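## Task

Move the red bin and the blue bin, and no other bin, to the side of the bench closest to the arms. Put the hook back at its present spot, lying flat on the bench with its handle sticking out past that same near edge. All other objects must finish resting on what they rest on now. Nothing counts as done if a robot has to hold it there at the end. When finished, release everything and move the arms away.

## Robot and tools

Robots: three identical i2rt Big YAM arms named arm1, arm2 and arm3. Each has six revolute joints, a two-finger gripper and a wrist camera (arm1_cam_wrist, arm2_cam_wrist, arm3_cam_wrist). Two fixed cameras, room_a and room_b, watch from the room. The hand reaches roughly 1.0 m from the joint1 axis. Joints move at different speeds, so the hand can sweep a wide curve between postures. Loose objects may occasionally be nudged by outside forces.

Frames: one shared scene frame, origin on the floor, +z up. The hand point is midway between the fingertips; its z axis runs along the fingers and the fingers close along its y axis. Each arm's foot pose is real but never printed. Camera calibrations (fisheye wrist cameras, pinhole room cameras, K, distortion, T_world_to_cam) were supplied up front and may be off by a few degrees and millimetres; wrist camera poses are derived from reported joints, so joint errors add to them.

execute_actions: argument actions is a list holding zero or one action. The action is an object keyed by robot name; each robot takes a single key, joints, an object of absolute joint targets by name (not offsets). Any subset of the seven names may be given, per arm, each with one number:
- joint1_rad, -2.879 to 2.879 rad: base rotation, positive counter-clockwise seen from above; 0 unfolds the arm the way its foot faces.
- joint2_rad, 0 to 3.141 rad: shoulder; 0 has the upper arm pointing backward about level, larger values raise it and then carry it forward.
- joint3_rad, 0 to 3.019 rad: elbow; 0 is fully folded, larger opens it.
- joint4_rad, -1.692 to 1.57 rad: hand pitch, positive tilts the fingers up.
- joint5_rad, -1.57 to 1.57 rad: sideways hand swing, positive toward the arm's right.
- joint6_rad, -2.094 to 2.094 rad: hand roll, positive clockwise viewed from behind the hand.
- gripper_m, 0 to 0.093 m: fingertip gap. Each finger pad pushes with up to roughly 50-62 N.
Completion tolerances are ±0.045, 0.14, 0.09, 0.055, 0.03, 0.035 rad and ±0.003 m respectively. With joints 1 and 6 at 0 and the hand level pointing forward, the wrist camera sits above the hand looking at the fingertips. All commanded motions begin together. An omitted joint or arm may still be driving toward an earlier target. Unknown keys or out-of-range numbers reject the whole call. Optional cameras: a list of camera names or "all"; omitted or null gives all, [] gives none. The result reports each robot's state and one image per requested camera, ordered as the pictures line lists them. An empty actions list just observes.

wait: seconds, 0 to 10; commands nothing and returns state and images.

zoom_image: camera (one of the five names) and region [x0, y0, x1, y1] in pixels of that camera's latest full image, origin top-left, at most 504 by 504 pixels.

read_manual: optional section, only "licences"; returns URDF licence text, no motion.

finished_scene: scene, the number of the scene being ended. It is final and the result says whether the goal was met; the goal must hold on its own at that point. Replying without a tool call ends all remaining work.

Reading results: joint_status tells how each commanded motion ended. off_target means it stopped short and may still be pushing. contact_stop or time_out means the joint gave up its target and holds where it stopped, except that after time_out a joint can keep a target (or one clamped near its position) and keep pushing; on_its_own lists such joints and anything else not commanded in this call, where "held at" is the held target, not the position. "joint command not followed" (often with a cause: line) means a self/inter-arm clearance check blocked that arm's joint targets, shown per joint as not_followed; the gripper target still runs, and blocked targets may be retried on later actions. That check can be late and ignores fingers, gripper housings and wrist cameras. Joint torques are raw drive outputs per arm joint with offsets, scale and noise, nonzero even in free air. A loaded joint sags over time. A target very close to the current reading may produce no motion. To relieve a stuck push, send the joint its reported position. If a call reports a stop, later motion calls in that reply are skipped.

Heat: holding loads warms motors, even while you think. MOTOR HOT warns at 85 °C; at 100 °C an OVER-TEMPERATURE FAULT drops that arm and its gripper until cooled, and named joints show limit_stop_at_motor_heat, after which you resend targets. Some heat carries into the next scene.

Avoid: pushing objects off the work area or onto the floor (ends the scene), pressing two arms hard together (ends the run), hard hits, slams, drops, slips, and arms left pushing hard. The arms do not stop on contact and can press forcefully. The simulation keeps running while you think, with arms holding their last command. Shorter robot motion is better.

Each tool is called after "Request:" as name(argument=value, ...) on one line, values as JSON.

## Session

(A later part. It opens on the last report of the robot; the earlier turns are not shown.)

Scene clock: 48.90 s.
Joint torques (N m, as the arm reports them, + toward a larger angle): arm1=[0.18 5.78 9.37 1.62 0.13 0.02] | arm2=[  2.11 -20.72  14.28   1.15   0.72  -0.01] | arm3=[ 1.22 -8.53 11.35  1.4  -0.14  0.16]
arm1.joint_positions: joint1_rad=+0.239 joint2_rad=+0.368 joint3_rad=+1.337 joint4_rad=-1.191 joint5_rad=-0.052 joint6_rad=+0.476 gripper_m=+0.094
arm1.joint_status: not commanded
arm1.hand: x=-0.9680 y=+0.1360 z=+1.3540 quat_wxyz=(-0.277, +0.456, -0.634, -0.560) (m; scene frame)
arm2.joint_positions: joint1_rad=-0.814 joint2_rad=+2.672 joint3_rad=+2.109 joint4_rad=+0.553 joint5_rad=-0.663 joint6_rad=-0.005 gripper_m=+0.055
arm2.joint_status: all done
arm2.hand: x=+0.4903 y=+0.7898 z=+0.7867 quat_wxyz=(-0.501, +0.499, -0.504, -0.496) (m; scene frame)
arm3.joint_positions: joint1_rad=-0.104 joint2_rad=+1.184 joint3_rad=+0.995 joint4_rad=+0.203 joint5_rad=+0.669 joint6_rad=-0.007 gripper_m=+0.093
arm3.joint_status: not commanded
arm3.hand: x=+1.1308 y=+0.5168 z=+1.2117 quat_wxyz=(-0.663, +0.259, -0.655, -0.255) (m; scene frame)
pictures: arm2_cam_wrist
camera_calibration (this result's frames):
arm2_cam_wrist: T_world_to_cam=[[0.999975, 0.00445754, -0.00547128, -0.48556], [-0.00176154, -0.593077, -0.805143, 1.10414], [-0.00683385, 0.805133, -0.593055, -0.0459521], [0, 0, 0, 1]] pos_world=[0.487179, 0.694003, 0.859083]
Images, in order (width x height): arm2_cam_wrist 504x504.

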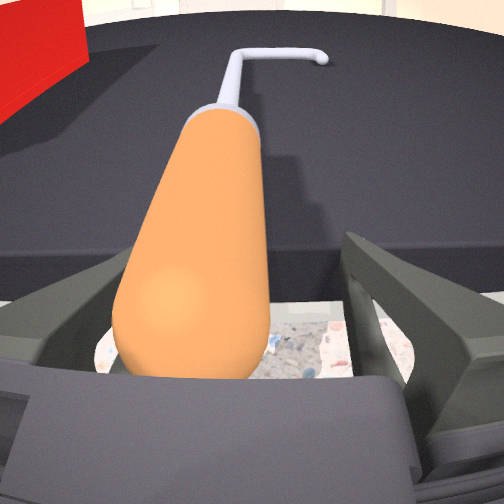

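Request:
execute_actions(actions=[{"arm2":{"joints":{"joint1_rad":-0.80,"joint2_rad":2.645,"joint3_rad":2.07,"joint4_rad":0.60,"joint5_rad":-0.66,"gripper_m":0.093}}}], cameras=[])

Request:
execute_actions(actions=[{"arm2":{"joints":{"joint1_rad":-0.79,"joint2_rad":2.62,"joint3_rad":2.12,"joint4_rad":0.56}}}], cameras=["arm2_cam_wrist"])

Scene clock: 51.17 s.
Joint torques (N m, as the arm reports them, + toward a larger angle): arm1=[0.2  5.74 9.37 1.62 0.13 0.02] | arm2=[ -0.73 -22.15   8.25   2.22   0.    -0.01] | arm3=[ 0.64 -8.55 11.19  1.3  -0.06  0.16]
arm1.joint_positions: joint1_rad=+0.239 joint2_rad=+0.368 joint3_rad=+1.337 joint4_rad=-1.191 joint5_rad=-0.052 joint6_rad=+0.476 gripper_m=+0.094
arm1.joint_status: not commanded
arm1.hand: x=-0.9680 y=+0.1360 z=+1.3540 quat_wxyz=(-0.277, +0.456, -0.634, -0.560) (m; scene frame)
arm2.joint_positions: joint1_rad=-0.802 joint2_rad=+2.664 joint3_rad=+2.066 joint4_rad=+0.583 joint5_rad=-0.660 joint6_rad=-0.005 gripper_m=+0.093
arm2.joint_status: all done
arm2.hand: x=+0.4763 y=+0.7890 z=+0.7771 quat_wxyz=(-0.497, +0.502, -0.503, -0.498) (m; scene frame)
arm3.joint_positions: joint1_rad=-0.104 joint2_rad=+1.184 joint3_rad=+0.995 joint4_rad=+0.203 joint5_rad=+0.669 joint6_rad=-0.007 gripper_m=+0.093
arm3.joint_status: not commanded
arm3.hand: x=+1.1308 y=+0.5168 z=+1.2117 quat_wxyz=(-0.663, +0.259, -0.655, -0.255) (m; scene frame)
pictures: none
No camera images: the call's "cameras" was empty. Leave "cameras" out to get every camera's image.

Scene clock: 51.77 s.
Joint torques (N m, as the arm reports them, + toward a larger angle): arm1=[0.2  5.75 9.37 1.62 0.13 0.02] | arm2=[  0.45 -23.36  12.36   1.29   0.    -0.02] | arm3=[ 0.65 -8.08 11.51  1.53 -0.13  0.17]
arm1.joint_positions: joint1_rad=+0.239 joint2_rad=+0.368 joint3_rad=+1.337 joint4_rad=-1.191 joint5_rad=-0.052 joint6_rad=+0.476 gripper_m=+0.094
arm1.joint_status: not commanded
arm1.hand: x=-0.9680 y=+0.1360 z=+1.3540 quat_wxyz=(-0.277, +0.456, -0.634, -0.560) (m; scene frame)
arm2.joint_positions: joint1_rad=-0.802 joint2_rad=+2.658 joint3_rad=+2.066 joint4_rad=+0.565 joint5_rad=-0.660 joint6_rad=-0.005 gripper_m=+0.093
arm2.joint_status: all done
arm2.hand: x=+0.4762 y=+0.7896 z=+0.7785 quat_wxyz=(-0.492, +0.502, -0.507, -0.498) (m; scene frame)
arm3.joint_positions: joint1_rad=-0.104 joint2_rad=+1.184 joint3_rad=+0.995 joint4_rad=+0.203 joint5_rad=+0.669 joint6_rad=-0.007 gripper_m=+0.093
arm3.joint_status: not commanded
arm3.hand: x=+1.1308 y=+0.5168 z=+1.2117 quat_wxyz=(-0.663, +0.259, -0.655, -0.255) (m; scene frame)
pictures: arm2_cam_wrist
camera_calibration (this result's frames):
arm2_cam_wrist: T_world_to_cam=[[0.999761, 0.0142177, -0.016636, -0.470466], [-0.00466053, -0.604429, -0.796646, 1.10107], [-0.0213818, 0.796532, -0.604218, -0.0283538], [0, 0, 0, 1]] pos_world=[0.474878, 0.69479, 0.852201]
Images, in order (width x height): arm2_cam_wrist 504x504.

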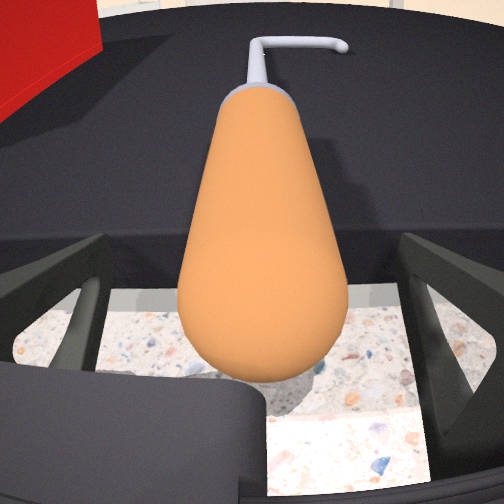

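Request:
execute_actions(actions=[{"arm2":{"joints":{"joint1_rad":-0.80,"joint2_rad":2.585,"joint3_rad":2.10,"joint4_rad":0.57}}}], cameras=["arm2_cam_wrist"])

Scene clock: 52.87 s.
Joint torques (N m, as the arm reports them, + toward a larger angle): arm1=[0.18 5.74 9.38 1.63 0.13 0.02] | arm2=[ -0.03 -21.51  11.06   1.7    0.05  -0.01] | arm3=[ 0.59 -8.28 11.23  1.54 -0.15  0.11]
arm1.joint_positions: joint1_rad=+0.239 joint2_rad=+0.368 joint3_rad=+1.337 joint4_rad=-1.191 joint5_rad=-0.052 joint6_rad=+0.476 gripper_m=+0.094
arm1.joint_status: not commanded
arm1.hand: x=-0.9680 y=+0.1360 z=+1.3540 quat_wxyz=(-0.277, +0.456, -0.634, -0.560) (m; scene frame)
arm2.joint_positions: joint1_rad=-0.804 joint2_rad=+2.595 joint3_rad=+2.066 joint4_rad=+0.565 joint5_rad=-0.661 joint6_rad=-0.005 gripper_m=+0.093
arm2.joint_status: all done
arm2.hand: x=+0.4808 y=+0.7921 z=+0.8345 quat_wxyz=(-0.515, +0.499, -0.486, -0.500) (m; scene frame)
arm3.joint_positions: joint1_rad=-0.104 joint2_rad=+1.184 joint3_rad=+0.995 joint4_rad=+0.203 joint5_rad=+0.669 joint6_rad=-0.007 gripper_m=+0.093
arm3.joint_status: not commanded
arm3.hand: x=+1.1308 y=+0.5168 z=+1.2117 quat_wxyz=(-0.663, +0.259, -0.655, -0.255) (m; scene frame)
pictures: arm2_cam_wrist
camera_calibration (this result's frames):
arm2_cam_wrist: T_world_to_cam=[[0.999674, 0.0121717, 0.0224273, -0.505069], [0.025383, -0.564391, -0.825117, 1.12489], [0.00261463, 0.825418, -0.564517, -0.0639455], [0, 0, 0, 1]] pos_world=[0.476519, 0.693808, 0.903396]
Images, in order (width x height): arm2_cam_wrist 504x504.

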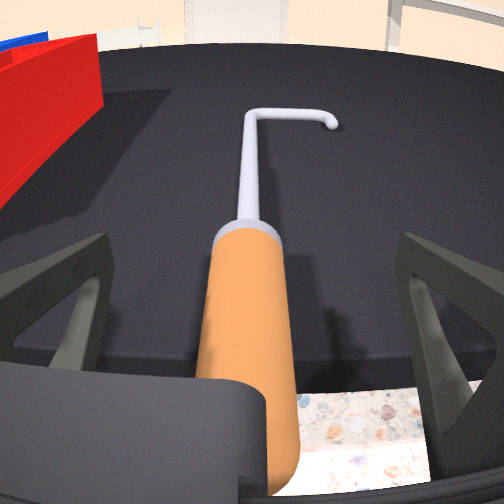

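Request:
execute_actions(actions=[{"arm2":{"joints":{"joint1_rad":-0.785,"joint2_rad":2.63}}}], cameras=["arm2_cam_wrist"])

Scene clock: 53.93 s.
Joint torques (N m, as the arm reports them, + toward a larger angle): arm1=[0.18 5.75 9.37 1.62 0.13 0.01] | arm2=[ -0.52 -20.69  10.79   1.73   0.04  -0.02] | arm3=[ 0.73 -7.38 11.3   1.37 -0.15  0.16]
arm1.joint_positions: joint1_rad=+0.239 joint2_rad=+0.368 joint3_rad=+1.337 joint4_rad=-1.191 joint5_rad=-0.052 joint6_rad=+0.476 gripper_m=+0.094
arm1.joint_status: not commanded
arm1.hand: x=-0.9680 y=+0.1360 z=+1.3540 quat_wxyz=(-0.277, +0.456, -0.634, -0.560) (m; scene frame)
arm2.joint_positions: joint1_rad=-0.787 joint2_rad=+2.627 joint3_rad=+2.066 joint4_rad=+0.565 joint5_rad=-0.661 joint6_rad=-0.005 gripper_m=+0.093
arm2.joint_status: all done
arm2.hand: x=+0.4657 y=+0.7989 z=+0.8058 quat_wxyz=(-0.499, +0.505, -0.493, -0.503) (m; scene frame)
arm3.joint_positions: joint1_rad=-0.104 joint2_rad=+1.184 joint3_rad=+0.995 joint4_rad=+0.203 joint5_rad=+0.669 joint6_rad=-0.007 gripper_m=+0.093
arm3.joint_status: not commanded
arm3.hand: x=+1.1308 y=+0.5168 z=+1.2117 quat_wxyz=(-0.663, +0.259, -0.655, -0.255) (m; scene frame)
pictures: arm2_cam_wrist
camera_calibration (this result's frames):
arm2_cam_wrist: T_world_to_cam=[[0.999546, 0.0300275, 0.0024362, -0.487518], [0.0195453, -0.584827, -0.810922, 1.113], [-0.0229252, 0.810602, -0.585149, -0.0454117], [0, 0, 0, 1]] pos_world=[0.464501, 0.702362, 0.877171]
Images, in order (width x height): arm2_cam_wrist 504x504.

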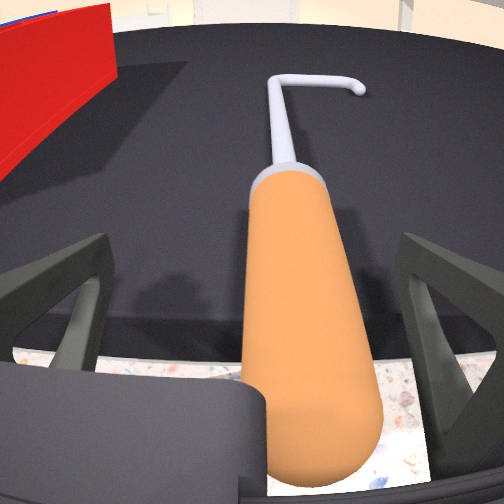

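Request:
execute_actions(actions=[{"arm2":{"joints":{"joint1_rad":-0.803,"joint2_rad":2.645}}}], cameras=["arm2_cam_wrist"])

Scene clock: 54.83 s.
Joint torques (N m, as the arm reports them, + toward a larger angle): arm1=[0.2  5.75 9.37 1.62 0.13 0.01] | arm2=[ -1.22 -20.08  10.84   1.72   0.03  -0.02] | arm3=[-0.37 -7.78 11.43  1.5  -0.12  0.18]
arm1.joint_positions: joint1_rad=+0.239 joint2_rad=+0.368 joint3_rad=+1.337 joint4_rad=-1.191 joint5_rad=-0.052 joint6_rad=+0.476 gripper_m=+0.094
arm1.joint_status: not commanded
arm1.hand: x=-0.9680 y=+0.1360 z=+1.3540 quat_wxyz=(-0.277, +0.456, -0.634, -0.560) (m; scene frame)
arm2.joint_positions: joint1_rad=-0.800 joint2_rad=+2.635 joint3_rad=+2.066 joint4_rad=+0.565 joint5_rad=-0.661 joint6_rad=-0.005 gripper_m=+0.093
arm2.joint_status: all done
arm2.hand: x=+0.4760 y=+0.7922 z=+0.7993 quat_wxyz=(-0.500, +0.502, -0.499, -0.499) (m; scene frame)
arm3.joint_positions: joint1_rad=-0.104 joint2_rad=+1.184 joint3_rad=+0.995 joint4_rad=+0.203 joint5_rad=+0.669 joint6_rad=-0.007 gripper_m=+0.093
arm3.joint_status: not commanded
arm3.hand: x=+1.1308 y=+0.5168 z=+1.2117 quat_wxyz=(-0.663, +0.259, -0.655, -0.255) (m; scene frame)
pictures: arm2_cam_wrist
camera_calibration (this result's frames):
arm2_cam_wrist: T_world_to_cam=[[0.999859, 0.01668, -0.00210728, -0.483494], [0.00813494, -0.589666, -0.807606, 1.11019], [-0.0147135, 0.807475, -0.589718, -0.0412737], [0, 0, 0, 1]] pos_world=[0.473787, 0.696035, 0.871241]
Images, in order (width x height): arm2_cam_wrist 504x504.

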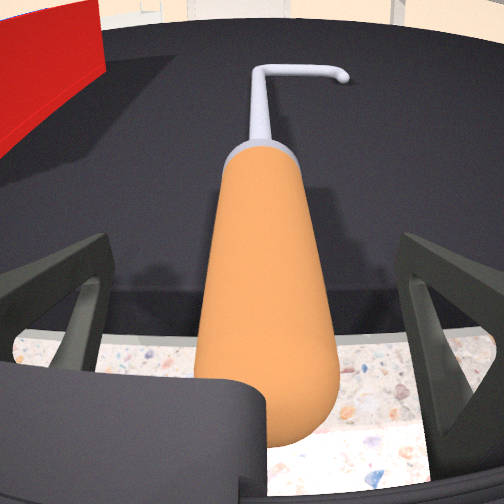

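Request:
execute_actions(actions=[{"arm2":{"joints":{"gripper_m":0}}}], cameras=[])

Request:
execute_actions(actions=[{"arm2":{"joints":{"joint2_rad":2.42,"joint4_rad":0.40}}}], cameras=[])

Request:
execute_actions(actions=[{"arm2":{"joints":{"joint2_rad":2.25,"joint4_rad":0.24,"joint6_rad":1.571}}}], cameras=["arm2_cam_wrist"])

Scene clock: 55.80 s.
Joint torques (N m, as the arm reports them, + toward a larger angle): arm1=[0.18 5.73 9.38 1.61 0.13 0.01] | arm2=[ -0.92 -20.01  10.84   1.67  -0.05  -0.01] | arm3=[ 0.46 -7.7  11.31  1.43 -0.13  0.15]
arm1.joint_positions: joint1_rad=+0.239 joint2_rad=+0.368 joint3_rad=+1.337 joint4_rad=-1.191 joint5_rad=-0.052 joint6_rad=+0.476 gripper_m=+0.094
arm1.joint_status: not commanded
arm1.hand: x=-0.9680 y=+0.1360 z=+1.3540 quat_wxyz=(-0.277, +0.456, -0.634, -0.560) (m; scene frame)
arm2.joint_positions: joint1_rad=-0.800 joint2_rad=+2.635 joint3_rad=+2.066 joint4_rad=+0.565 joint5_rad=-0.659 joint6_rad=-0.005 gripper_m=+0.030
arm2.joint_status: gripper_m off_target (ended at +0.030, target +0.000)
arm2.hand: x=+0.4763 y=+0.7922 z=+0.7993 quat_wxyz=(-0.500, +0.502, -0.499, -0.499) (m; scene frame)
arm3.joint_positions: joint1_rad=-0.104 joint2_rad=+1.184 joint3_rad=+0.995 joint4_rad=+0.203 joint5_rad=+0.669 joint6_rad=-0.007 gripper_m=+0.093
arm3.joint_status: not commanded
arm3.hand: x=+1.1308 y=+0.5168 z=+1.2117 quat_wxyz=(-0.663, +0.259, -0.655, -0.255) (m; scene frame)
pictures: none
No camera images: the call's "cameras" was empty. Leave "cameras" out to get every camera's image.

Scene clock: 57.03 s.
Joint torques (N m, as the arm reports them, + toward a larger angle): arm1=[0.18 5.74 9.38 1.63 0.13 0.02] | arm2=[ -0.84 -22.96  11.59   2.35  -0.05  -0.01] | arm3=[ 0.87 -8.12 11.39  1.4  -0.08  0.21]
arm1.joint_positions: joint1_rad=+0.239 joint2_rad=+0.368 joint3_rad=+1.337 joint4_rad=-1.191 joint5_rad=-0.052 joint6_rad=+0.476 gripper_m=+0.094
arm1.joint_status: not commanded
arm1.hand: x=-0.9680 y=+0.1360 z=+1.3540 quat_wxyz=(-0.277, +0.456, -0.634, -0.560) (m; scene frame)
arm2.joint_positions: joint1_rad=-0.800 joint2_rad=+2.456 joint3_rad=+2.066 joint4_rad=+0.379 joint5_rad=-0.659 joint6_rad=-0.005 gripper_m=+0.030
arm2.joint_status: all done
arm2.hand: x=+0.4786 y=+0.7946 z=+0.9205 quat_wxyz=(-0.498, +0.502, -0.502, -0.498) (m; scene frame)
arm3.joint_positions: joint1_rad=-0.104 joint2_rad=+1.184 joint3_rad=+0.995 joint4_rad=+0.203 joint5_rad=+0.669 joint6_rad=-0.007 gripper_m=+0.093
arm3.joint_status: not commanded
arm3.hand: x=+1.1308 y=+0.5168 z=+1.2117 quat_wxyz=(-0.663, +0.259, -0.655, -0.255) (m; scene frame)
pictures: none
No camera images: the call's "cameras" was empty. Leave "cameras" out to get every camera's image.

Scene clock: 59.53 s.
Joint torques (N m, as the arm reports them, + toward a larger angle): arm1=[0.2  5.76 9.38 1.61 0.13 0.02] | arm2=[ -0.89 -22.5   12.04   2.37  -0.07   0.24] | arm3=[ 0.67 -7.74 11.22  1.48 -0.07  0.16]
arm1.joint_positions: joint1_rad=+0.239 joint2_rad=+0.368 joint3_rad=+1.337 joint4_rad=-1.191 joint5_rad=-0.052 joint6_rad=+0.476 gripper_m=+0.094
arm1.joint_status: not commanded
arm1.hand: x=-0.9680 y=+0.1360 z=+1.3540 quat_wxyz=(-0.277, +0.456, -0.634, -0.560) (m; scene frame)
arm2.joint_positions: joint1_rad=-0.801 joint2_rad=+2.289 joint3_rad=+2.066 joint4_rad=+0.220 joint5_rad=-0.658 joint6_rad=+1.536 gripper_m=+0.030
arm2.joint_status: all done
arm2.hand: x=+0.4688 y=+0.7812 z=+1.0365 quat_wxyz=(-0.012, +0.012, -0.707, -0.707) (m; scene frame)
arm3.joint_positions: joint1_rad=-0.104 joint2_rad=+1.184 joint3_rad=+0.995 joint4_rad=+0.203 joint5_rad=+0.669 joint6_rad=-0.007 gripper_m=+0.093
arm3.joint_status: not commanded
arm3.hand: x=+1.1308 y=+0.5168 z=+1.2117 quat_wxyz=(-0.663, +0.259, -0.655, -0.255) (m; scene frame)
pictures: arm2_cam_wrist
camera_calibration (this result's frames):
arm2_cam_wrist: T_world_to_cam=[[0.0277878, 0.0125326, -0.999535, 1.01718], [-0.808348, -0.587948, -0.0298446, 0.870628], [-0.588049, 0.808802, -0.00620704, -0.229706], [0, 0, 0, 1]] pos_world=[0.540427, 0.684923, 1.04126]
Images, in order (width x height): arm2_cam_wrist 504x504.

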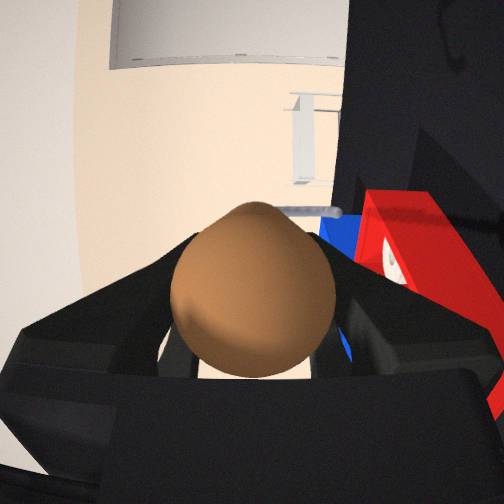

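Request:
execute_actions(actions=[{"arm2":{"joints":{"joint1_rad":-0.09,"joint5_rad":0.56,"joint6_rad":1.6}}}], cameras=["arm2_cam_wrist","room_a","room_b"])

Request:
zoom_image(camera="room_b", region=[270, 150, 390, 230])

Request:
zoom_image(camera="room_a", region=[200, 220, 320, 300])

Scene clock: 62.63 s.
Joint torques (N m, as the arm reports them, + toward a larger angle): arm1=[0.17 5.73 9.37 1.62 0.14 0.02] | arm2=[ -0.26 -23.01  11.97   2.66   0.12   0.23] | arm3=[ 1.28 -8.   11.38  1.6  -0.12  0.12]
arm1.joint_positions: joint1_rad=+0.239 joint2_rad=+0.368 joint3_rad=+1.337 joint4_rad=-1.191 joint5_rad=-0.052 joint6_rad=+0.476 gripper_m=+0.094
arm1.joint_status: not commanded
arm1.hand: x=-0.9680 y=+0.1360 z=+1.3540 quat_wxyz=(-0.277, +0.456, -0.634, -0.560) (m; scene frame)
arm2.joint_positions: joint1_rad=-0.091 joint2_rad=+2.300 joint3_rad=+2.066 joint4_rad=+0.211 joint5_rad=+0.558 joint6_rad=+1.568 gripper_m=+0.030
arm2.joint_status: all done
arm2.hand: x=+0.0426 y=+0.9213 z=+1.0248 quat_wxyz=(-0.181, -0.174, -0.692, -0.677) (m; scene frame)
arm3.joint_positions: joint1_rad=-0.104 joint2_rad=+1.184 joint3_rad=+0.995 joint4_rad=+0.203 joint5_rad=+0.669 joint6_rad=-0.007 gripper_m=+0.093
arm3.joint_status: not commanded
arm3.hand: x=+1.1308 y=+0.5168 z=+1.2117 quat_wxyz=(-0.663, +0.259, -0.655, -0.255) (m; scene frame)
pictures: arm2_cam_wrist, room_a, room_b
camera_calibration (this result's frames):
arm2_cam_wrist: T_world_to_cam=[[0.00631715, -0.00785244, -0.999949, 1.03562], [-0.992554, -0.121686, -0.00531485, 0.161262], [-0.121638, 0.992538, -0.00856268, -0.780485], [0, 0, 0, 1]] pos_world=[0.0585832, 0.802416, 1.02974]
Images, in order (width x height): arm2_cam_wrist 504x504, room_a 672x504, room_b 672x504.

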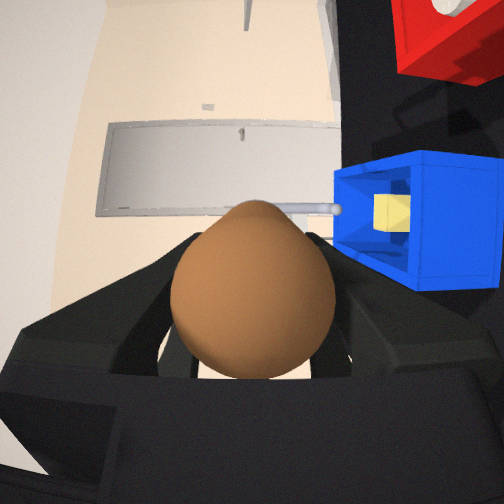

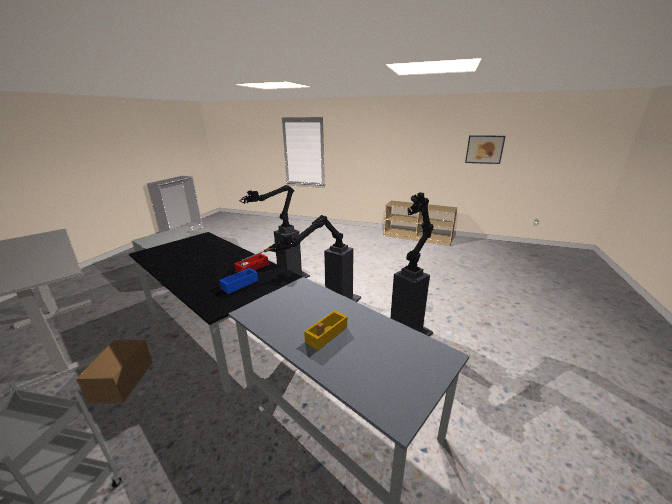

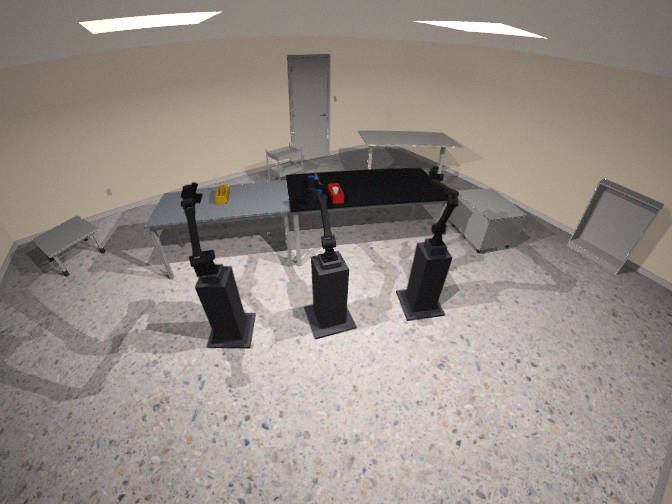

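Region (270, 150, 390, 230) of room_b's 672x504 image, scaled by 4.200, with more detail than that image has.

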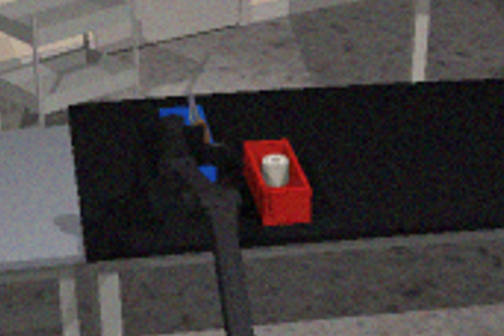

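Region (200, 220, 320, 300) of room_a's 672x504 image, scaled by 4.200, with more detail than that image has.

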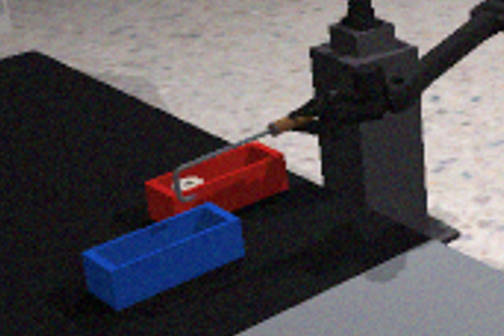

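Request:
execute_actions(actions=[{"arm2":{"joints":{"joint2_rad":2.43,"joint4_rad":0.375}}}], cameras=["arm2_cam_wrist","room_a"])

Request:
zoom_image(camera="room_a", region=[200, 220, 320, 300])

Scene clock: 63.93 s.
Joint torques (N m, as the arm reports them, + toward a larger angle): arm1=[0.2  5.74 9.37 1.61 0.13 0.01] | arm2=[ -0.78 -24.02  11.49   1.84  -0.01  -0.21] | arm3=[ 0.24 -8.2  11.34  1.43 -0.12  0.16]
arm1.joint_positions: joint1_rad=+0.239 joint2_rad=+0.368 joint3_rad=+1.337 joint4_rad=-1.191 joint5_rad=-0.052 joint6_rad=+0.476 gripper_m=+0.094
arm1.joint_status: not commanded
arm1.hand: x=-0.9680 y=+0.1360 z=+1.3540 quat_wxyz=(-0.277, +0.456, -0.634, -0.560) (m; scene frame)
arm2.joint_positions: joint1_rad=-0.091 joint2_rad=+2.480 joint3_rad=+2.066 joint4_rad=+0.366 joint5_rad=+0.561 joint6_rad=+1.603 gripper_m=+0.030
arm2.joint_status: all done
arm2.hand: x=+0.0424 y=+0.9366 z=+0.8959 quat_wxyz=(-0.173, -0.184, -0.697, -0.671) (m; scene frame)
arm3.joint_positions: joint1_rad=-0.104 joint2_rad=+1.184 joint3_rad=+0.995 joint4_rad=+0.203 joint5_rad=+0.669 joint6_rad=-0.007 gripper_m=+0.093
arm3.joint_status: not commanded
arm3.hand: x=+1.1308 y=+0.5168 z=+1.2117 quat_wxyz=(-0.663, +0.259, -0.655, -0.255) (m; scene frame)
pictures: arm2_cam_wrist, room_a
camera_calibration (this result's frames):
arm2_cam_wrist: T_world_to_cam=[[-0.0226355, -0.0160327, -0.999615, 0.915506], [-0.99281, -0.117199, 0.0243612, 0.131526], [-0.117545, 0.992979, -0.0132645, -0.793192], [0, 0, 0, 1]] pos_world=[0.0580677, 0.817716, 0.901428]
Images, in order (width x height): arm2_cam_wrist 504x504, room_a 672x504.

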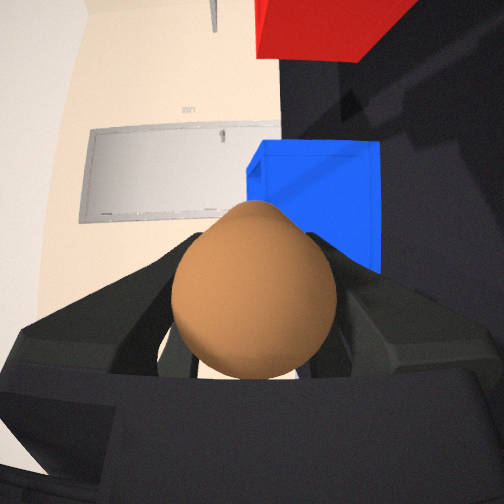

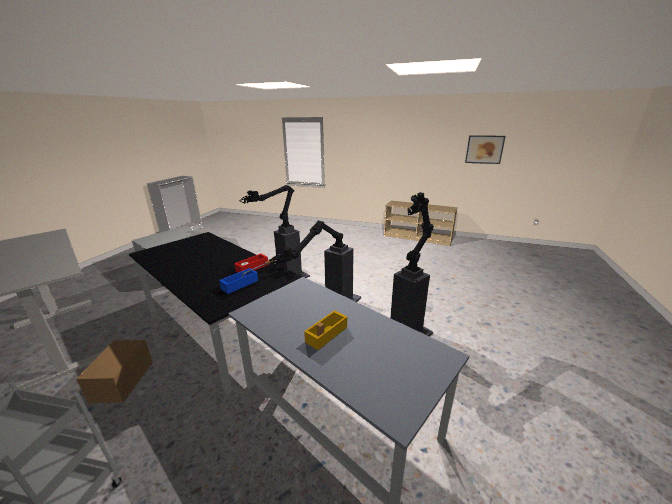

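Region (200, 220, 320, 300) of room_a's 672x504 image, scaled by 4.200, with more detail than that image has.

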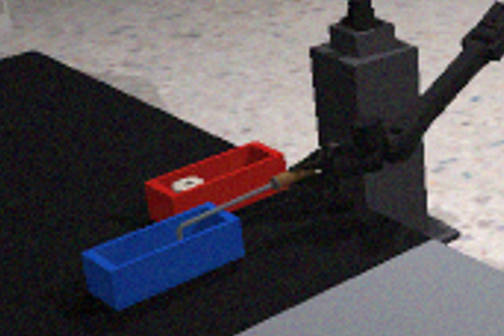

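Request:
execute_actions(actions=[{"arm2":{"joints":{"joint2_rad":2.32,"joint3_rad":1.82,"joint4_rad":0.56}}}], cameras=[])

Request:
execute_actions(actions=[{"arm2":{"joints":{"joint2_rad":2.21,"joint3_rad":1.625,"joint4_rad":0.65}}}], cameras=[])

Request:
execute_actions(actions=[{"arm2":{"joints":{"joint2_rad":2.055,"joint3_rad":1.32,"joint4_rad":0.80}}}], cameras=["arm2_cam_wrist","room_a"])

Request:
zoom_image(camera="room_a", region=[200, 220, 320, 300])

Scene clock: 65.30 s.
Joint torques (N m, as the arm reports them, + toward a larger angle): arm1=[0.2  5.75 9.37 1.63 0.13 0.02] | arm2=[ -0.68 -22.52   8.77   2.57   0.06  -0.13] | arm3=[ 0.54 -8.42 11.2   1.66 -0.1   0.2 ]
arm1.joint_positions: joint1_rad=+0.239 joint2_rad=+0.368 joint3_rad=+1.337 joint4_rad=-1.191 joint5_rad=-0.052 joint6_rad=+0.476 gripper_m=+0.094
arm1.joint_status: not commanded
arm1.hand: x=-0.9680 y=+0.1360 z=+1.3540 quat_wxyz=(-0.277, +0.456, -0.634, -0.560) (m; scene frame)
arm2.joint_positions: joint1_rad=-0.091 joint2_rad=+2.368 joint3_rad=+1.811 joint4_rad=+0.533 joint5_rad=+0.560 joint6_rad=+1.596 gripper_m=+0.030
arm2.joint_status: all done
arm2.hand: x=+0.0446 y=+0.8896 z=+0.8901 quat_wxyz=(-0.172, -0.184, -0.689, -0.679) (m; scene frame)
arm3.joint_positions: joint1_rad=-0.104 joint2_rad=+1.184 joint3_rad=+0.995 joint4_rad=+0.203 joint5_rad=+0.669 joint6_rad=-0.007 gripper_m=+0.093
arm3.joint_status: not commanded
arm3.hand: x=+1.1308 y=+0.5168 z=+1.2117 quat_wxyz=(-0.663, +0.259, -0.655, -0.255) (m; scene frame)
pictures: none
No camera images: the call's "cameras" was empty. Leave "cameras" out to get every camera's image.

Scene clock: 66.17 s.
Joint torques (N m, as the arm reports them, + toward a larger angle): arm1=[0.2  5.74 9.37 1.62 0.13 0.02] | arm2=[ -0.57 -21.24   8.69   3.05   0.13  -0.13] | arm3=[ 0.73 -8.07 11.36  1.57 -0.16  0.19]
arm1.joint_positions: joint1_rad=+0.239 joint2_rad=+0.368 joint3_rad=+1.337 joint4_rad=-1.191 joint5_rad=-0.052 joint6_rad=+0.476 gripper_m=+0.094
arm1.joint_status: not commanded
arm1.hand: x=-0.9680 y=+0.1360 z=+1.3540 quat_wxyz=(-0.277, +0.456, -0.634, -0.560) (m; scene frame)
arm2.joint_positions: joint1_rad=-0.091 joint2_rad=+2.259 joint3_rad=+1.612 joint4_rad=+0.612 joint5_rad=+0.558 joint6_rad=+1.596 gripper_m=+0.030
arm2.joint_status: all done
arm2.hand: x=+0.0466 y=+0.8449 z=+0.8923 quat_wxyz=(-0.173, -0.182, -0.693, -0.675) (m; scene frame)
arm3.joint_positions: joint1_rad=-0.104 joint2_rad=+1.184 joint3_rad=+0.995 joint4_rad=+0.203 joint5_rad=+0.669 joint6_rad=-0.007 gripper_m=+0.093
arm3.joint_status: not commanded
arm3.hand: x=+1.1308 y=+0.5168 z=+1.2117 quat_wxyz=(-0.663, +0.259, -0.655, -0.255) (m; scene frame)
pictures: none
No camera images: the call's "cameras" was empty. Leave "cameras" out to get every camera's image.

Scene clock: 67.20 s.
Joint torques (N m, as the arm reports them, + toward a larger angle): arm1=[0.17 5.77 9.38 1.62 0.13 0.02] | arm2=[ -0.28 -18.04   8.57   3.31   0.17  -0.09] | arm3=[ 0.57 -8.3  11.4   1.51 -0.18  0.19]
arm1.joint_positions: joint1_rad=+0.239 joint2_rad=+0.368 joint3_rad=+1.337 joint4_rad=-1.191 joint5_rad=-0.052 joint6_rad=+0.476 gripper_m=+0.094
arm1.joint_status: not commanded
arm1.hand: x=-0.9680 y=+0.1360 z=+1.3540 quat_wxyz=(-0.277, +0.456, -0.634, -0.560) (m; scene frame)
arm2.joint_positions: joint1_rad=-0.091 joint2_rad=+2.097 joint3_rad=+1.299 joint4_rad=+0.756 joint5_rad=+0.557 joint6_rad=+1.593 gripper_m=+0.030
arm2.joint_status: all done
arm2.hand: x=+0.0507 y=+0.7627 z=+0.8916 quat_wxyz=(-0.174, -0.180, -0.696, -0.673) (m; scene frame)
arm3.joint_positions: joint1_rad=-0.104 joint2_rad=+1.184 joint3_rad=+0.995 joint4_rad=+0.203 joint5_rad=+0.669 joint6_rad=-0.007 gripper_m=+0.093
arm3.joint_status: not commanded
arm3.hand: x=+1.1308 y=+0.5168 z=+1.2117 quat_wxyz=(-0.663, +0.259, -0.655, -0.255) (m; scene frame)
pictures: arm2_cam_wrist, room_a
camera_calibration (this result's frames):
arm2_cam_wrist: T_world_to_cam=[[-0.0147377, -0.0146804, -0.999784, 0.907266], [-0.992426, -0.121741, 0.0164169, 0.129943], [-0.121956, 0.992453, -0.012775, -0.61936], [0, 0, 0, 1]] pos_world=[0.0667958, 0.643824, 0.897024]
Images, in order (width x height): arm2_cam_wrist 504x504, room_a 672x504.

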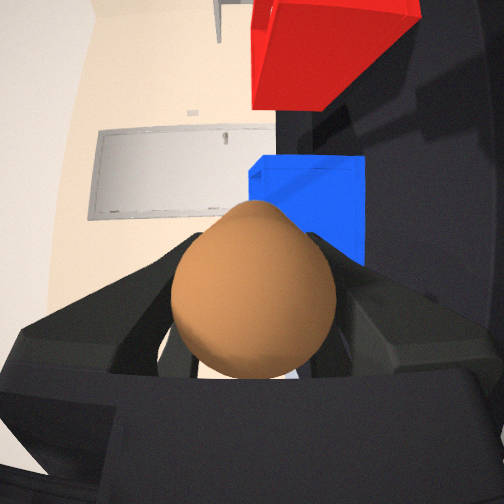

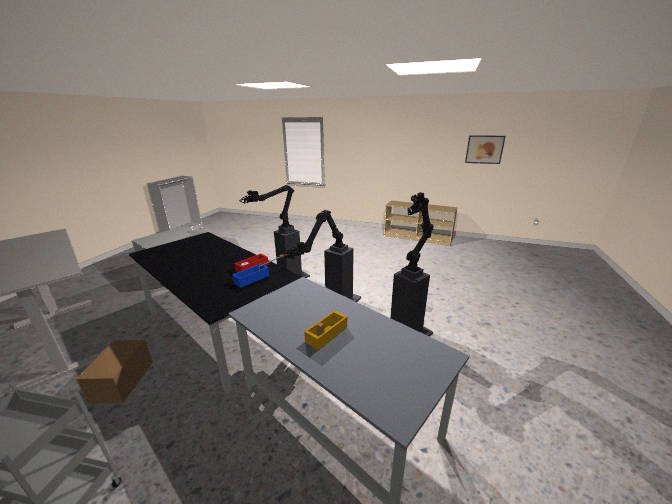

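Region (200, 220, 320, 300) of room_a's 672x504 image, scaled by 4.200, with more detail than that image has.

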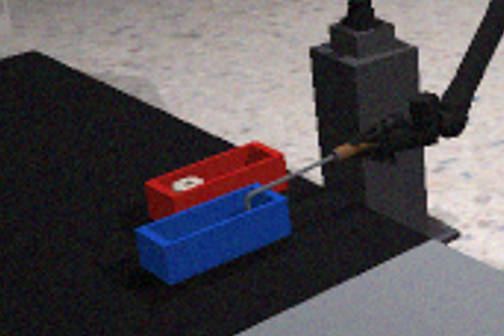

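Request:
execute_actions(actions=[{"arm2":{"joints":{"joint2_rad":1.905,"joint3_rad":1.06,"joint4_rad":0.935}}}], cameras=[])

Request:
execute_actions(actions=[{"arm2":{"joints":{"joint2_rad":1.775,"joint3_rad":0.815,"joint4_rad":1.045}}}], cameras=["arm2_cam_wrist"])

Scene clock: 68.40 s.
Joint torques (N m, as the arm reports them, + toward a larger angle): arm1=[0.18 5.76 9.38 1.62 0.13 0.01] | arm2=[ -0.67 -15.46   7.74   3.43   0.16  -0.08] | arm3=[ 0.85 -9.02 11.29  1.52 -0.1   0.16]
arm1.joint_positions: joint1_rad=+0.239 joint2_rad=+0.368 joint3_rad=+1.337 joint4_rad=-1.191 joint5_rad=-0.052 joint6_rad=+0.476 gripper_m=+0.094
arm1.joint_status: not commanded
arm1.hand: x=-0.9680 y=+0.1360 z=+1.3540 quat_wxyz=(-0.277, +0.456, -0.634, -0.560) (m; scene frame)
arm2.joint_positions: joint1_rad=-0.091 joint2_rad=+1.943 joint3_rad=+1.041 joint4_rad=+0.887 joint5_rad=+0.557 joint6_rad=+1.592 gripper_m=+0.030
arm2.joint_status: all done
arm2.hand: x=+0.0545 y=+0.6854 z=+0.9056 quat_wxyz=(-0.172, -0.182, -0.687, -0.682) (m; scene frame)
arm3.joint_positions: joint1_rad=-0.104 joint2_rad=+1.184 joint3_rad=+0.995 joint4_rad=+0.203 joint5_rad=+0.669 joint6_rad=-0.007 gripper_m=+0.093
arm3.joint_status: not commanded
arm3.hand: x=+1.1308 y=+0.5168 z=+1.2117 quat_wxyz=(-0.663, +0.259, -0.655, -0.255) (m; scene frame)
pictures: none
No camera images: the call's "cameras" was empty. Leave "cameras" out to get every camera's image.

Scene clock: 69.37 s.
Joint torques (N m, as the arm reports them, + toward a larger angle): arm1=[0.17 5.77 9.37 1.62 0.13 0.02] | arm2=[ -0.62 -12.15   7.1    3.4    0.15  -0.07] | arm3=[ 1.33 -7.83 11.22  1.57 -0.15  0.14]
arm1.joint_positions: joint1_rad=+0.239 joint2_rad=+0.368 joint3_rad=+1.337 joint4_rad=-1.191 joint5_rad=-0.052 joint6_rad=+0.476 gripper_m=+0.094
arm1.joint_status: not commanded
arm1.hand: x=-0.9680 y=+0.1360 z=+1.3540 quat_wxyz=(-0.277, +0.456, -0.634, -0.560) (m; scene frame)
arm2.joint_positions: joint1_rad=-0.091 joint2_rad=+1.808 joint3_rad=+0.794 joint4_rad=+0.998 joint5_rad=+0.557 joint6_rad=+1.591 gripper_m=+0.030
arm2.joint_status: all done
arm2.hand: x=+0.0587 y=+0.6045 z=+0.9051 quat_wxyz=(-0.172, -0.182, -0.688, -0.682) (m; scene frame)
arm3.joint_positions: joint1_rad=-0.104 joint2_rad=+1.184 joint3_rad=+0.995 joint4_rad=+0.203 joint5_rad=+0.669 joint6_rad=-0.007 gripper_m=+0.093
arm3.joint_status: not commanded
arm3.hand: x=+1.1308 y=+0.5168 z=+1.2117 quat_wxyz=(-0.663, +0.259, -0.655, -0.255) (m; scene frame)
pictures: arm2_cam_wrist
camera_calibration (this result's frames):
arm2_cam_wrist: T_world_to_cam=[[-0.0143864, 0.0102968, -0.999843, 0.90353], [-0.992423, -0.12218, 0.0130214, 0.121765], [-0.122026, 0.992455, 0.0119765, -0.483642], [0, 0, 0, 1]] pos_world=[0.0748235, 0.485567, 0.907595]
Images, in order (width x height): arm2_cam_wrist 504x504.

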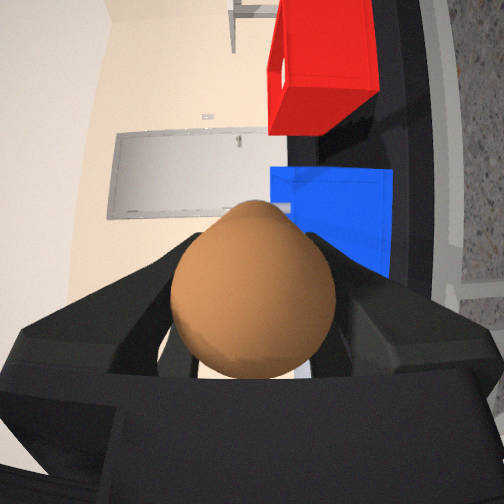

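Request:
execute_actions(actions=[{"arm2":{"joints":{"joint2_rad":1.73,"joint3_rad":0.715,"joint4_rad":1.095}}}], cameras=["arm2_cam_wrist"])

Scene clock: 70.43 s.
Joint torques (N m, as the arm reports them, + toward a larger angle): arm1=[0.21 5.72 9.38 1.62 0.13 0.01] | arm2=[ -0.52 -12.28   6.73   3.63   0.16  -0.07] | arm3=[ 1.07 -7.85 11.19  1.41 -0.08  0.14]
arm1.joint_positions: joint1_rad=+0.239 joint2_rad=+0.368 joint3_rad=+1.337 joint4_rad=-1.191 joint5_rad=-0.052 joint6_rad=+0.476 gripper_m=+0.094
arm1.joint_status: not commanded
arm1.hand: x=-0.9680 y=+0.1360 z=+1.3540 quat_wxyz=(-0.277, +0.456, -0.634, -0.560) (m; scene frame)
arm2.joint_positions: joint1_rad=-0.091 joint2_rad=+1.773 joint3_rad=+0.693 joint4_rad=+1.043 joint5_rad=+0.557 joint6_rad=+1.591 gripper_m=+0.030
arm2.joint_status: all done
arm2.hand: x=+0.0604 y=+0.5702 z=+0.8932 quat_wxyz=(-0.174, -0.180, -0.694, -0.675) (m; scene frame)
arm3.joint_positions: joint1_rad=-0.104 joint2_rad=+1.184 joint3_rad=+0.995 joint4_rad=+0.203 joint5_rad=+0.669 joint6_rad=-0.007 gripper_m=+0.093
arm3.joint_status: not commanded
arm3.hand: x=+1.1308 y=+0.5168 z=+1.2117 quat_wxyz=(-0.663, +0.259, -0.655, -0.255) (m; scene frame)
pictures: arm2_cam_wrist
camera_calibration (this result's frames):
arm2_cam_wrist: T_world_to_cam=[[-0.0133607, -0.00989274, -0.999862, 0.903497], [-0.992439, -0.12188, 0.0144674, 0.118008], [-0.122007, 0.992495, -0.00818953, -0.431226], [0, 0, 0, 1]] pos_world=[0.0765741, 0.451311, 0.898133]
Images, in order (width x height): arm2_cam_wrist 504x504.

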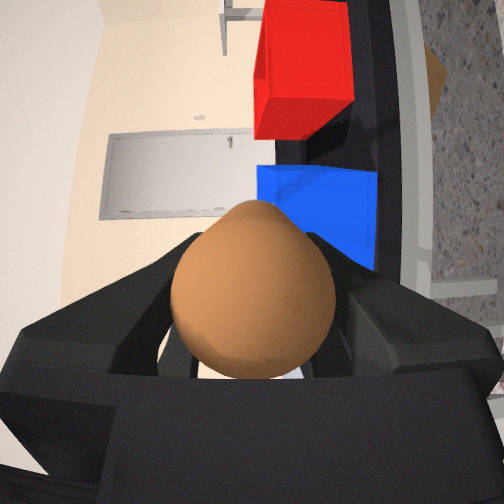

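Request:
execute_actions(actions=[{"arm2":{"joints":{"joint2_rad":1.80,"joint3_rad":0.845,"joint4_rad":1.03}}}], cameras=[])

Request:
execute_actions(actions=[{"arm2":{"joints":{"joint2_rad":1.63,"joint3_rad":0.87,"joint4_rad":0.85}}}], cameras=[])

Request:
execute_actions(actions=[{"arm2":{"joints":{"joint2_rad":1.49,"joint3_rad":0.95,"joint4_rad":0.66}}}], cameras=["arm2_cam_wrist"])

Scene clock: 71.83 s.
Joint torques (N m, as the arm reports them, + toward a larger angle): arm1=[0.19 5.75 9.38 1.62 0.13 0.02] | arm2=[ -0.72 -12.64   9.59   2.54   0.11  -0.06] | arm3=[ 0.49 -7.69 11.32  1.28 -0.12  0.18]
arm1.joint_positions: joint1_rad=+0.239 joint2_rad=+0.368 joint3_rad=+1.337 joint4_rad=-1.191 joint5_rad=-0.052 joint6_rad=+0.476 gripper_m=+0.094
arm1.joint_status: not commanded
arm1.hand: x=-0.9680 y=+0.1360 z=+1.3540 quat_wxyz=(-0.277, +0.456, -0.634, -0.560) (m; scene frame)
arm2.joint_positions: joint1_rad=-0.091 joint2_rad=+1.832 joint3_rad=+0.793 joint4_rad=+1.004 joint5_rad=+0.558 joint6_rad=+1.591 gripper_m=+0.030
arm2.joint_status: all done
arm2.hand: x=+0.0589 y=+0.6043 z=+0.8920 quat_wxyz=(-0.175, -0.180, -0.694, -0.675) (m; scene frame)
arm3.joint_positions: joint1_rad=-0.104 joint2_rad=+1.184 joint3_rad=+0.995 joint4_rad=+0.203 joint5_rad=+0.669 joint6_rad=-0.007 gripper_m=+0.093
arm3.joint_status: not commanded
arm3.hand: x=+1.1308 y=+0.5168 z=+1.2117 quat_wxyz=(-0.663, +0.259, -0.655, -0.255) (m; scene frame)
pictures: none
No camera images: the call's "cameras" was empty. Leave "cameras" out to get every camera's image.

Scene clock: 72.97 s.
Joint torques (N m, as the arm reports them, + toward a larger angle): arm1=[0.18 5.75 9.37 1.62 0.13 0.02] | arm2=[ -0.52 -11.48  11.15   2.51   0.11  -0.04] | arm3=[ 0.87 -7.29 11.39  1.43 -0.12  0.13]
arm1.joint_positions: joint1_rad=+0.239 joint2_rad=+0.368 joint3_rad=+1.337 joint4_rad=-1.191 joint5_rad=-0.052 joint6_rad=+0.476 gripper_m=+0.094
arm1.joint_status: not commanded
arm1.hand: x=-0.9680 y=+0.1360 z=+1.3540 quat_wxyz=(-0.277, +0.456, -0.634, -0.560) (m; scene frame)
arm2.joint_positions: joint1_rad=-0.091 joint2_rad=+1.655 joint3_rad=+0.815 joint4_rad=+0.824 joint5_rad=+0.558 joint6_rad=+1.589 gripper_m=+0.030
arm2.joint_status: all done
arm2.hand: x=+0.0589 y=+0.6018 z=+0.9647 quat_wxyz=(-0.173, -0.182, -0.687, -0.681) (m; scene frame)
arm3.joint_positions: joint1_rad=-0.104 joint2_rad=+1.184 joint3_rad=+0.995 joint4_rad=+0.203 joint5_rad=+0.669 joint6_rad=-0.007 gripper_m=+0.093
arm3.joint_status: not commanded
arm3.hand: x=+1.1308 y=+0.5168 z=+1.2117 quat_wxyz=(-0.663, +0.259, -0.655, -0.255) (m; scene frame)
pictures: none
No camera images: the call's "cameras" was empty. Leave "cameras" out to get every camera's image.

Scene clock: 74.07 s.
Joint torques (N m, as the arm reports them, + toward a larger angle): arm1=[0.2  5.74 9.37 1.62 0.13 0.02] | arm2=[ -0.62 -10.91  12.96   2.48   0.1   -0.02] | arm3=[ 0.01 -7.83 11.39  1.46 -0.14  0.13]
arm1.joint_positions: joint1_rad=+0.239 joint2_rad=+0.368 joint3_rad=+1.337 joint4_rad=-1.191 joint5_rad=-0.052 joint6_rad=+0.476 gripper_m=+0.094
arm1.joint_status: not commanded
arm1.hand: x=-0.9680 y=+0.1360 z=+1.3540 quat_wxyz=(-0.277, +0.456, -0.634, -0.560) (m; scene frame)
arm2.joint_positions: joint1_rad=-0.091 joint2_rad=+1.516 joint3_rad=+0.888 joint4_rad=+0.634 joint5_rad=+0.558 joint6_rad=+1.588 gripper_m=+0.030
arm2.joint_status: all done
arm2.hand: x=+0.0588 y=+0.6034 z=+1.0395 quat_wxyz=(-0.171, -0.184, -0.680, -0.689) (m; scene frame)
arm3.joint_positions: joint1_rad=-0.104 joint2_rad=+1.184 joint3_rad=+0.995 joint4_rad=+0.203 joint5_rad=+0.669 joint6_rad=-0.007 gripper_m=+0.093
arm3.joint_status: not commanded
arm3.hand: x=+1.1308 y=+0.5168 z=+1.2117 quat_wxyz=(-0.663, +0.259, -0.655, -0.255) (m; scene frame)
pictures: arm2_cam_wrist
camera_calibration (this result's frames):
arm2_cam_wrist: T_world_to_cam=[[-0.0124815, 0.0307367, -0.99945, 1.02508], [-0.992578, -0.121297, 0.00866532, 0.123959], [-0.120964, 0.99214, 0.0320225, -0.504824], [0, 0, 0, 1]] pos_world=[0.0747683, 0.484385, 1.03961]
Images, in order (width x height): arm2_cam_wrist 504x504.

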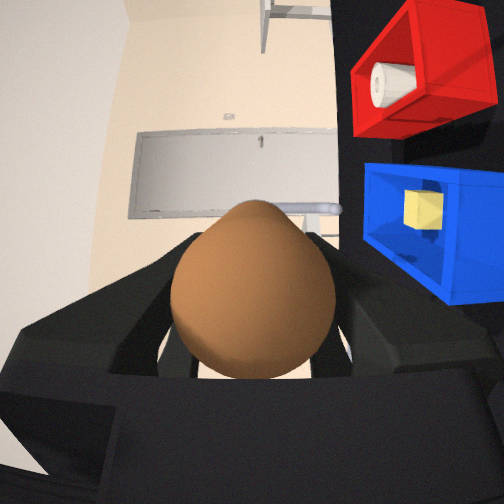

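Request:
execute_actions(actions=[{"arm2":{"joints":{"joint1_rad":-0.44,"joint5_rad":0.21,"joint2_rad":1.72,"joint3_rad":1.28,"joint4_rad":0.55}}}], cameras=["arm2_cam_wrist","room_a"])

Request:
zoom_image(camera="room_a", region=[210, 220, 330, 300])

Scene clock: 75.87 s.
Joint torques (N m, as the arm reports them, + toward a larger angle): arm1=[0.18 5.74 9.38 1.62 0.13 0.02] | arm2=[ -1.07 -17.11  14.58   2.98   0.08  -0.03] | arm3=[ 0.3  -8.21 11.44  1.53 -0.13  0.16]
arm1.joint_positions: joint1_rad=+0.239 joint2_rad=+0.368 joint3_rad=+1.337 joint4_rad=-1.191 joint5_rad=-0.052 joint6_rad=+0.476 gripper_m=+0.094
arm1.joint_status: not commanded
arm1.hand: x=-0.9680 y=+0.1360 z=+1.3540 quat_wxyz=(-0.277, +0.456, -0.634, -0.560) (m; scene frame)
arm2.joint_positions: joint1_rad=-0.435 joint2_rad=+1.776 joint3_rad=+1.201 joint4_rad=+0.516 joint5_rad=+0.209 joint6_rad=+1.588 gripper_m=+0.030
arm2.joint_status: all done
arm2.hand: x=+0.2426 y=+0.6881 z=+1.0160 quat_wxyz=(-0.169, -0.182, -0.703, -0.666) (m; scene frame)
arm3.joint_positions: joint1_rad=-0.104 joint2_rad=+1.184 joint3_rad=+0.995 joint4_rad=+0.203 joint5_rad=+0.669 joint6_rad=-0.007 gripper_m=+0.093
arm3.joint_status: not commanded
arm3.hand: x=+1.1308 y=+0.5168 z=+1.2117 quat_wxyz=(-0.663, +0.259, -0.655, -0.255) (m; scene frame)
pictures: arm2_cam_wrist, room_a
camera_calibration (this result's frames):
arm2_cam_wrist: T_world_to_cam=[[-0.0291681, -0.0316605, -0.999073, 1.04788], [-0.99157, -0.12532, 0.0329204, 0.294746], [-0.126246, 0.991611, -0.0277383, -0.503545], [0, 0, 0, 1]] pos_world=[0.259255, 0.569435, 1.02324]
Images, in order (width x height): arm2_cam_wrist 504x504, room_a 672x504.

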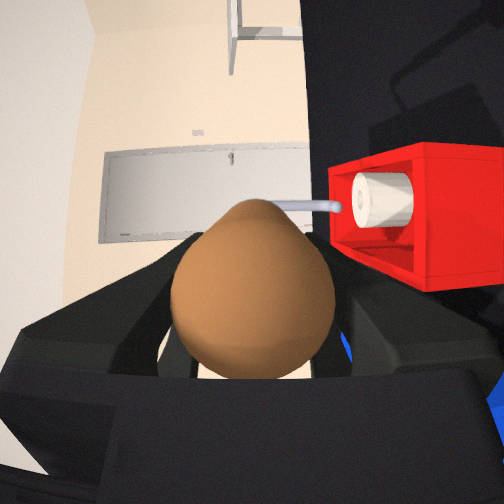

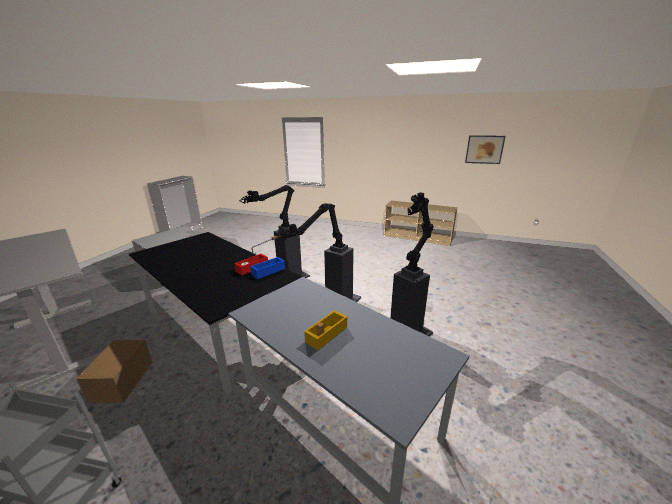

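Region (210, 220, 330, 300) of room_a's 672x504 image, scaled by 4.200, with more detail than that image has.

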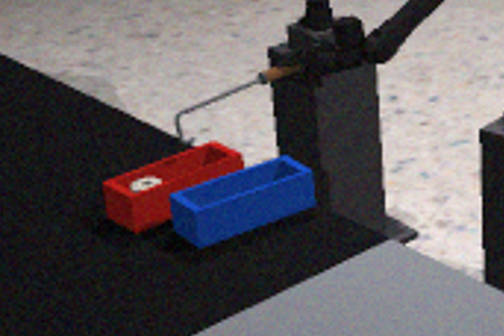

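Request:
execute_actions(actions=[{"arm2":{"joints":{"joint2_rad":1.95,"joint3_rad":1.16,"joint4_rad":0.88}}}], cameras=["arm2_cam_wrist"])

Request:
execute_actions(actions=[{"arm2":{"joints":{"joint1_rad":-0.48,"joint5_rad":0.17,"joint2_rad":1.87,"joint3_rad":0.97,"joint4_rad":0.98}}}], cameras=["arm2_cam_wrist"])

Scene clock: 77.30 s.
Joint torques (N m, as the arm reports them, + toward a larger angle): arm1=[0.18 5.76 9.37 1.62 0.13 0.02] | arm2=[ -1.23 -18.08   8.72   3.63   0.01  -0.07] | arm3=[ 0.64 -8.32 11.37  1.13 -0.12  0.14]
arm1.joint_positions: joint1_rad=+0.239 joint2_rad=+0.368 joint3_rad=+1.337 joint4_rad=-1.191 joint5_rad=-0.052 joint6_rad=+0.476 gripper_m=+0.094
arm1.joint_status: not commanded
arm1.hand: x=-0.9680 y=+0.1360 z=+1.3540 quat_wxyz=(-0.277, +0.456, -0.634, -0.560) (m; scene frame)
arm2.joint_positions: joint1_rad=-0.435 joint2_rad=+2.010 joint3_rad=+1.132 joint4_rad=+0.830 joint5_rad=+0.211 joint6_rad=+1.593 gripper_m=+0.030
arm2.joint_status: all done
arm2.hand: x=+0.2439 y=+0.6905 z=+0.8894 quat_wxyz=(-0.169, -0.184, -0.699, -0.670) (m; scene frame)
arm3.joint_positions: joint1_rad=-0.104 joint2_rad=+1.184 joint3_rad=+0.995 joint4_rad=+0.203 joint5_rad=+0.669 joint6_rad=-0.007 gripper_m=+0.093
arm3.joint_status: not commanded
arm3.hand: x=+1.1308 y=+0.5168 z=+1.2117 quat_wxyz=(-0.663, +0.259, -0.655, -0.255) (m; scene frame)
pictures: arm2_cam_wrist
camera_calibration (this result's frames):
arm2_cam_wrist: T_world_to_cam=[[-0.0302879, -0.0186474, -0.999367, 0.91307], [-0.991803, -0.123613, 0.0323652, 0.29992], [-0.124138, 0.992155, -0.0147505, -0.521661], [0, 0, 0, 1]] pos_world=[0.260358, 0.571669, 0.895091]
Images, in order (width x height): arm2_cam_wrist 504x504.

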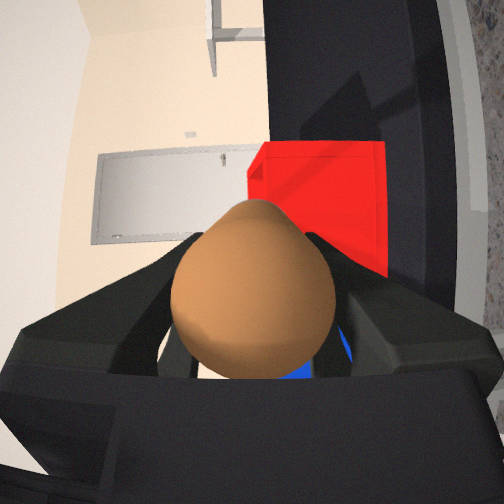

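Scene clock: 78.20 s.
Joint torques (N m, as the arm reports them, + toward a larger angle): arm1=[0.19 5.75 9.37 1.63 0.13 0.01] | arm2=[ -0.58 -14.65   7.82   3.62   0.01  -0.07] | arm3=[ 0.94 -8.09 11.23  1.57 -0.1   0.16]
arm1.joint_positions: joint1_rad=+0.239 joint2_rad=+0.368 joint3_rad=+1.337 joint4_rad=-1.191 joint5_rad=-0.052 joint6_rad=+0.476 gripper_m=+0.094
arm1.joint_status: not commanded
arm1.hand: x=-0.9680 y=+0.1360 z=+1.3540 quat_wxyz=(-0.277, +0.456, -0.634, -0.560) (m; scene frame)
arm2.joint_positions: joint1_rad=-0.484 joint2_rad=+1.907 joint3_rad=+0.947 joint4_rad=+0.929 joint5_rad=+0.171 joint6_rad=+1.591 gripper_m=+0.030
arm2.joint_status: all done
arm2.hand: x=+0.2515 y=+0.6263 z=+0.8953 quat_wxyz=(-0.172, -0.187, -0.692, -0.675) (m; scene frame)
arm3.joint_positions: joint1_rad=-0.104 joint2_rad=+1.184 joint3_rad=+0.995 joint4_rad=+0.203 joint5_rad=+0.669 joint6_rad=-0.007 gripper_m=+0.093
arm3.joint_status: not commanded
arm3.hand: x=+1.1308 y=+0.5168 z=+1.2117 quat_wxyz=(-0.663, +0.259, -0.655, -0.255) (m; scene frame)
pictures: arm2_cam_wrist
camera_calibration (this result's frames):
arm2_cam_wrist: T_world_to_cam=[[-0.0254307, -0.00308473, -0.999672, 0.907235], [-0.992946, -0.115768, 0.0256168, 0.300742], [-0.115809, 0.993272, -0.000118914, -0.472874], [0, 0, 0, 1]] pos_world=[0.266929, 0.507307, 0.899178]
Images, in order (width x height): arm2_cam_wrist 504x504.

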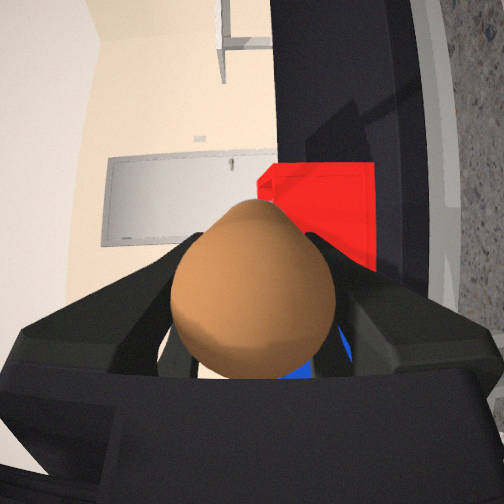

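Request:
execute_actions(actions=[{"arm2":{"joints":{"joint1_rad":-0.512,"joint5_rad":0.135,"joint2_rad":1.775,"joint3_rad":0.80,"joint4_rad":1.065}}}], cameras=["arm2_cam_wrist"])

Scene clock: 79.47 s.
Joint torques (N m, as the arm reports them, + toward a larger angle): arm1=[0.18 5.74 9.38 1.62 0.13 0.02] | arm2=[ -1.07 -13.32   7.04   3.88   0.06  -0.07] | arm3=[ 0.14 -8.29 11.45  1.45 -0.14  0.17]
arm1.joint_positions: joint1_rad=+0.239 joint2_rad=+0.368 joint3_rad=+1.337 joint4_rad=-1.191 joint5_rad=-0.052 joint6_rad=+0.476 gripper_m=+0.094
arm1.joint_status: not commanded
arm1.hand: x=-0.9680 y=+0.1360 z=+1.3540 quat_wxyz=(-0.277, +0.456, -0.634, -0.560) (m; scene frame)
arm2.joint_positions: joint1_rad=-0.508 joint2_rad=+1.816 joint3_rad=+0.780 joint4_rad=+1.011 joint5_rad=+0.134 joint6_rad=+1.591 gripper_m=+0.030
arm2.joint_status: all done
arm2.hand: x=+0.2413 y=+0.5713 z=+0.8968 quat_wxyz=(-0.167, -0.183, -0.692, -0.678) (m; scene frame)
arm3.joint_positions: joint1_rad=-0.104 joint2_rad=+1.184 joint3_rad=+0.995 joint4_rad=+0.203 joint5_rad=+0.669 joint6_rad=-0.007 gripper_m=+0.093
arm3.joint_status: not commanded
arm3.hand: x=+1.1308 y=+0.5168 z=+1.2117 quat_wxyz=(-0.663, +0.259, -0.655, -0.255) (m; scene frame)
pictures: arm2_cam_wrist
camera_calibration (this result's frames):
arm2_cam_wrist: T_world_to_cam=[[-0.0243957, 0.00232124, -0.9997, 0.904996], [-0.991485, -0.128012, 0.023898, 0.292416], [-0.127918, 0.99177, 0.00542441, -0.420544], [0, 0, 0, 1]] pos_world=[0.258209, 0.452414, 0.900017]
Images, in order (width x height): arm2_cam_wrist 504x504.

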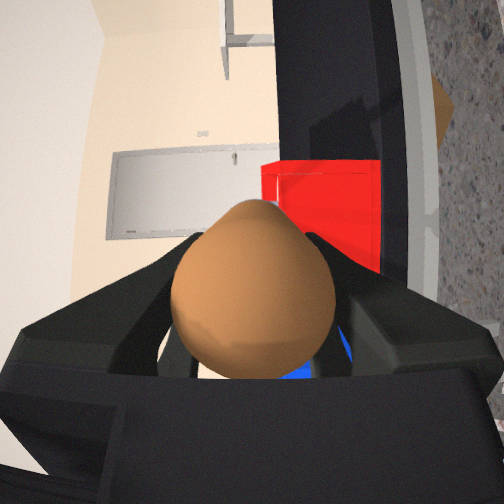

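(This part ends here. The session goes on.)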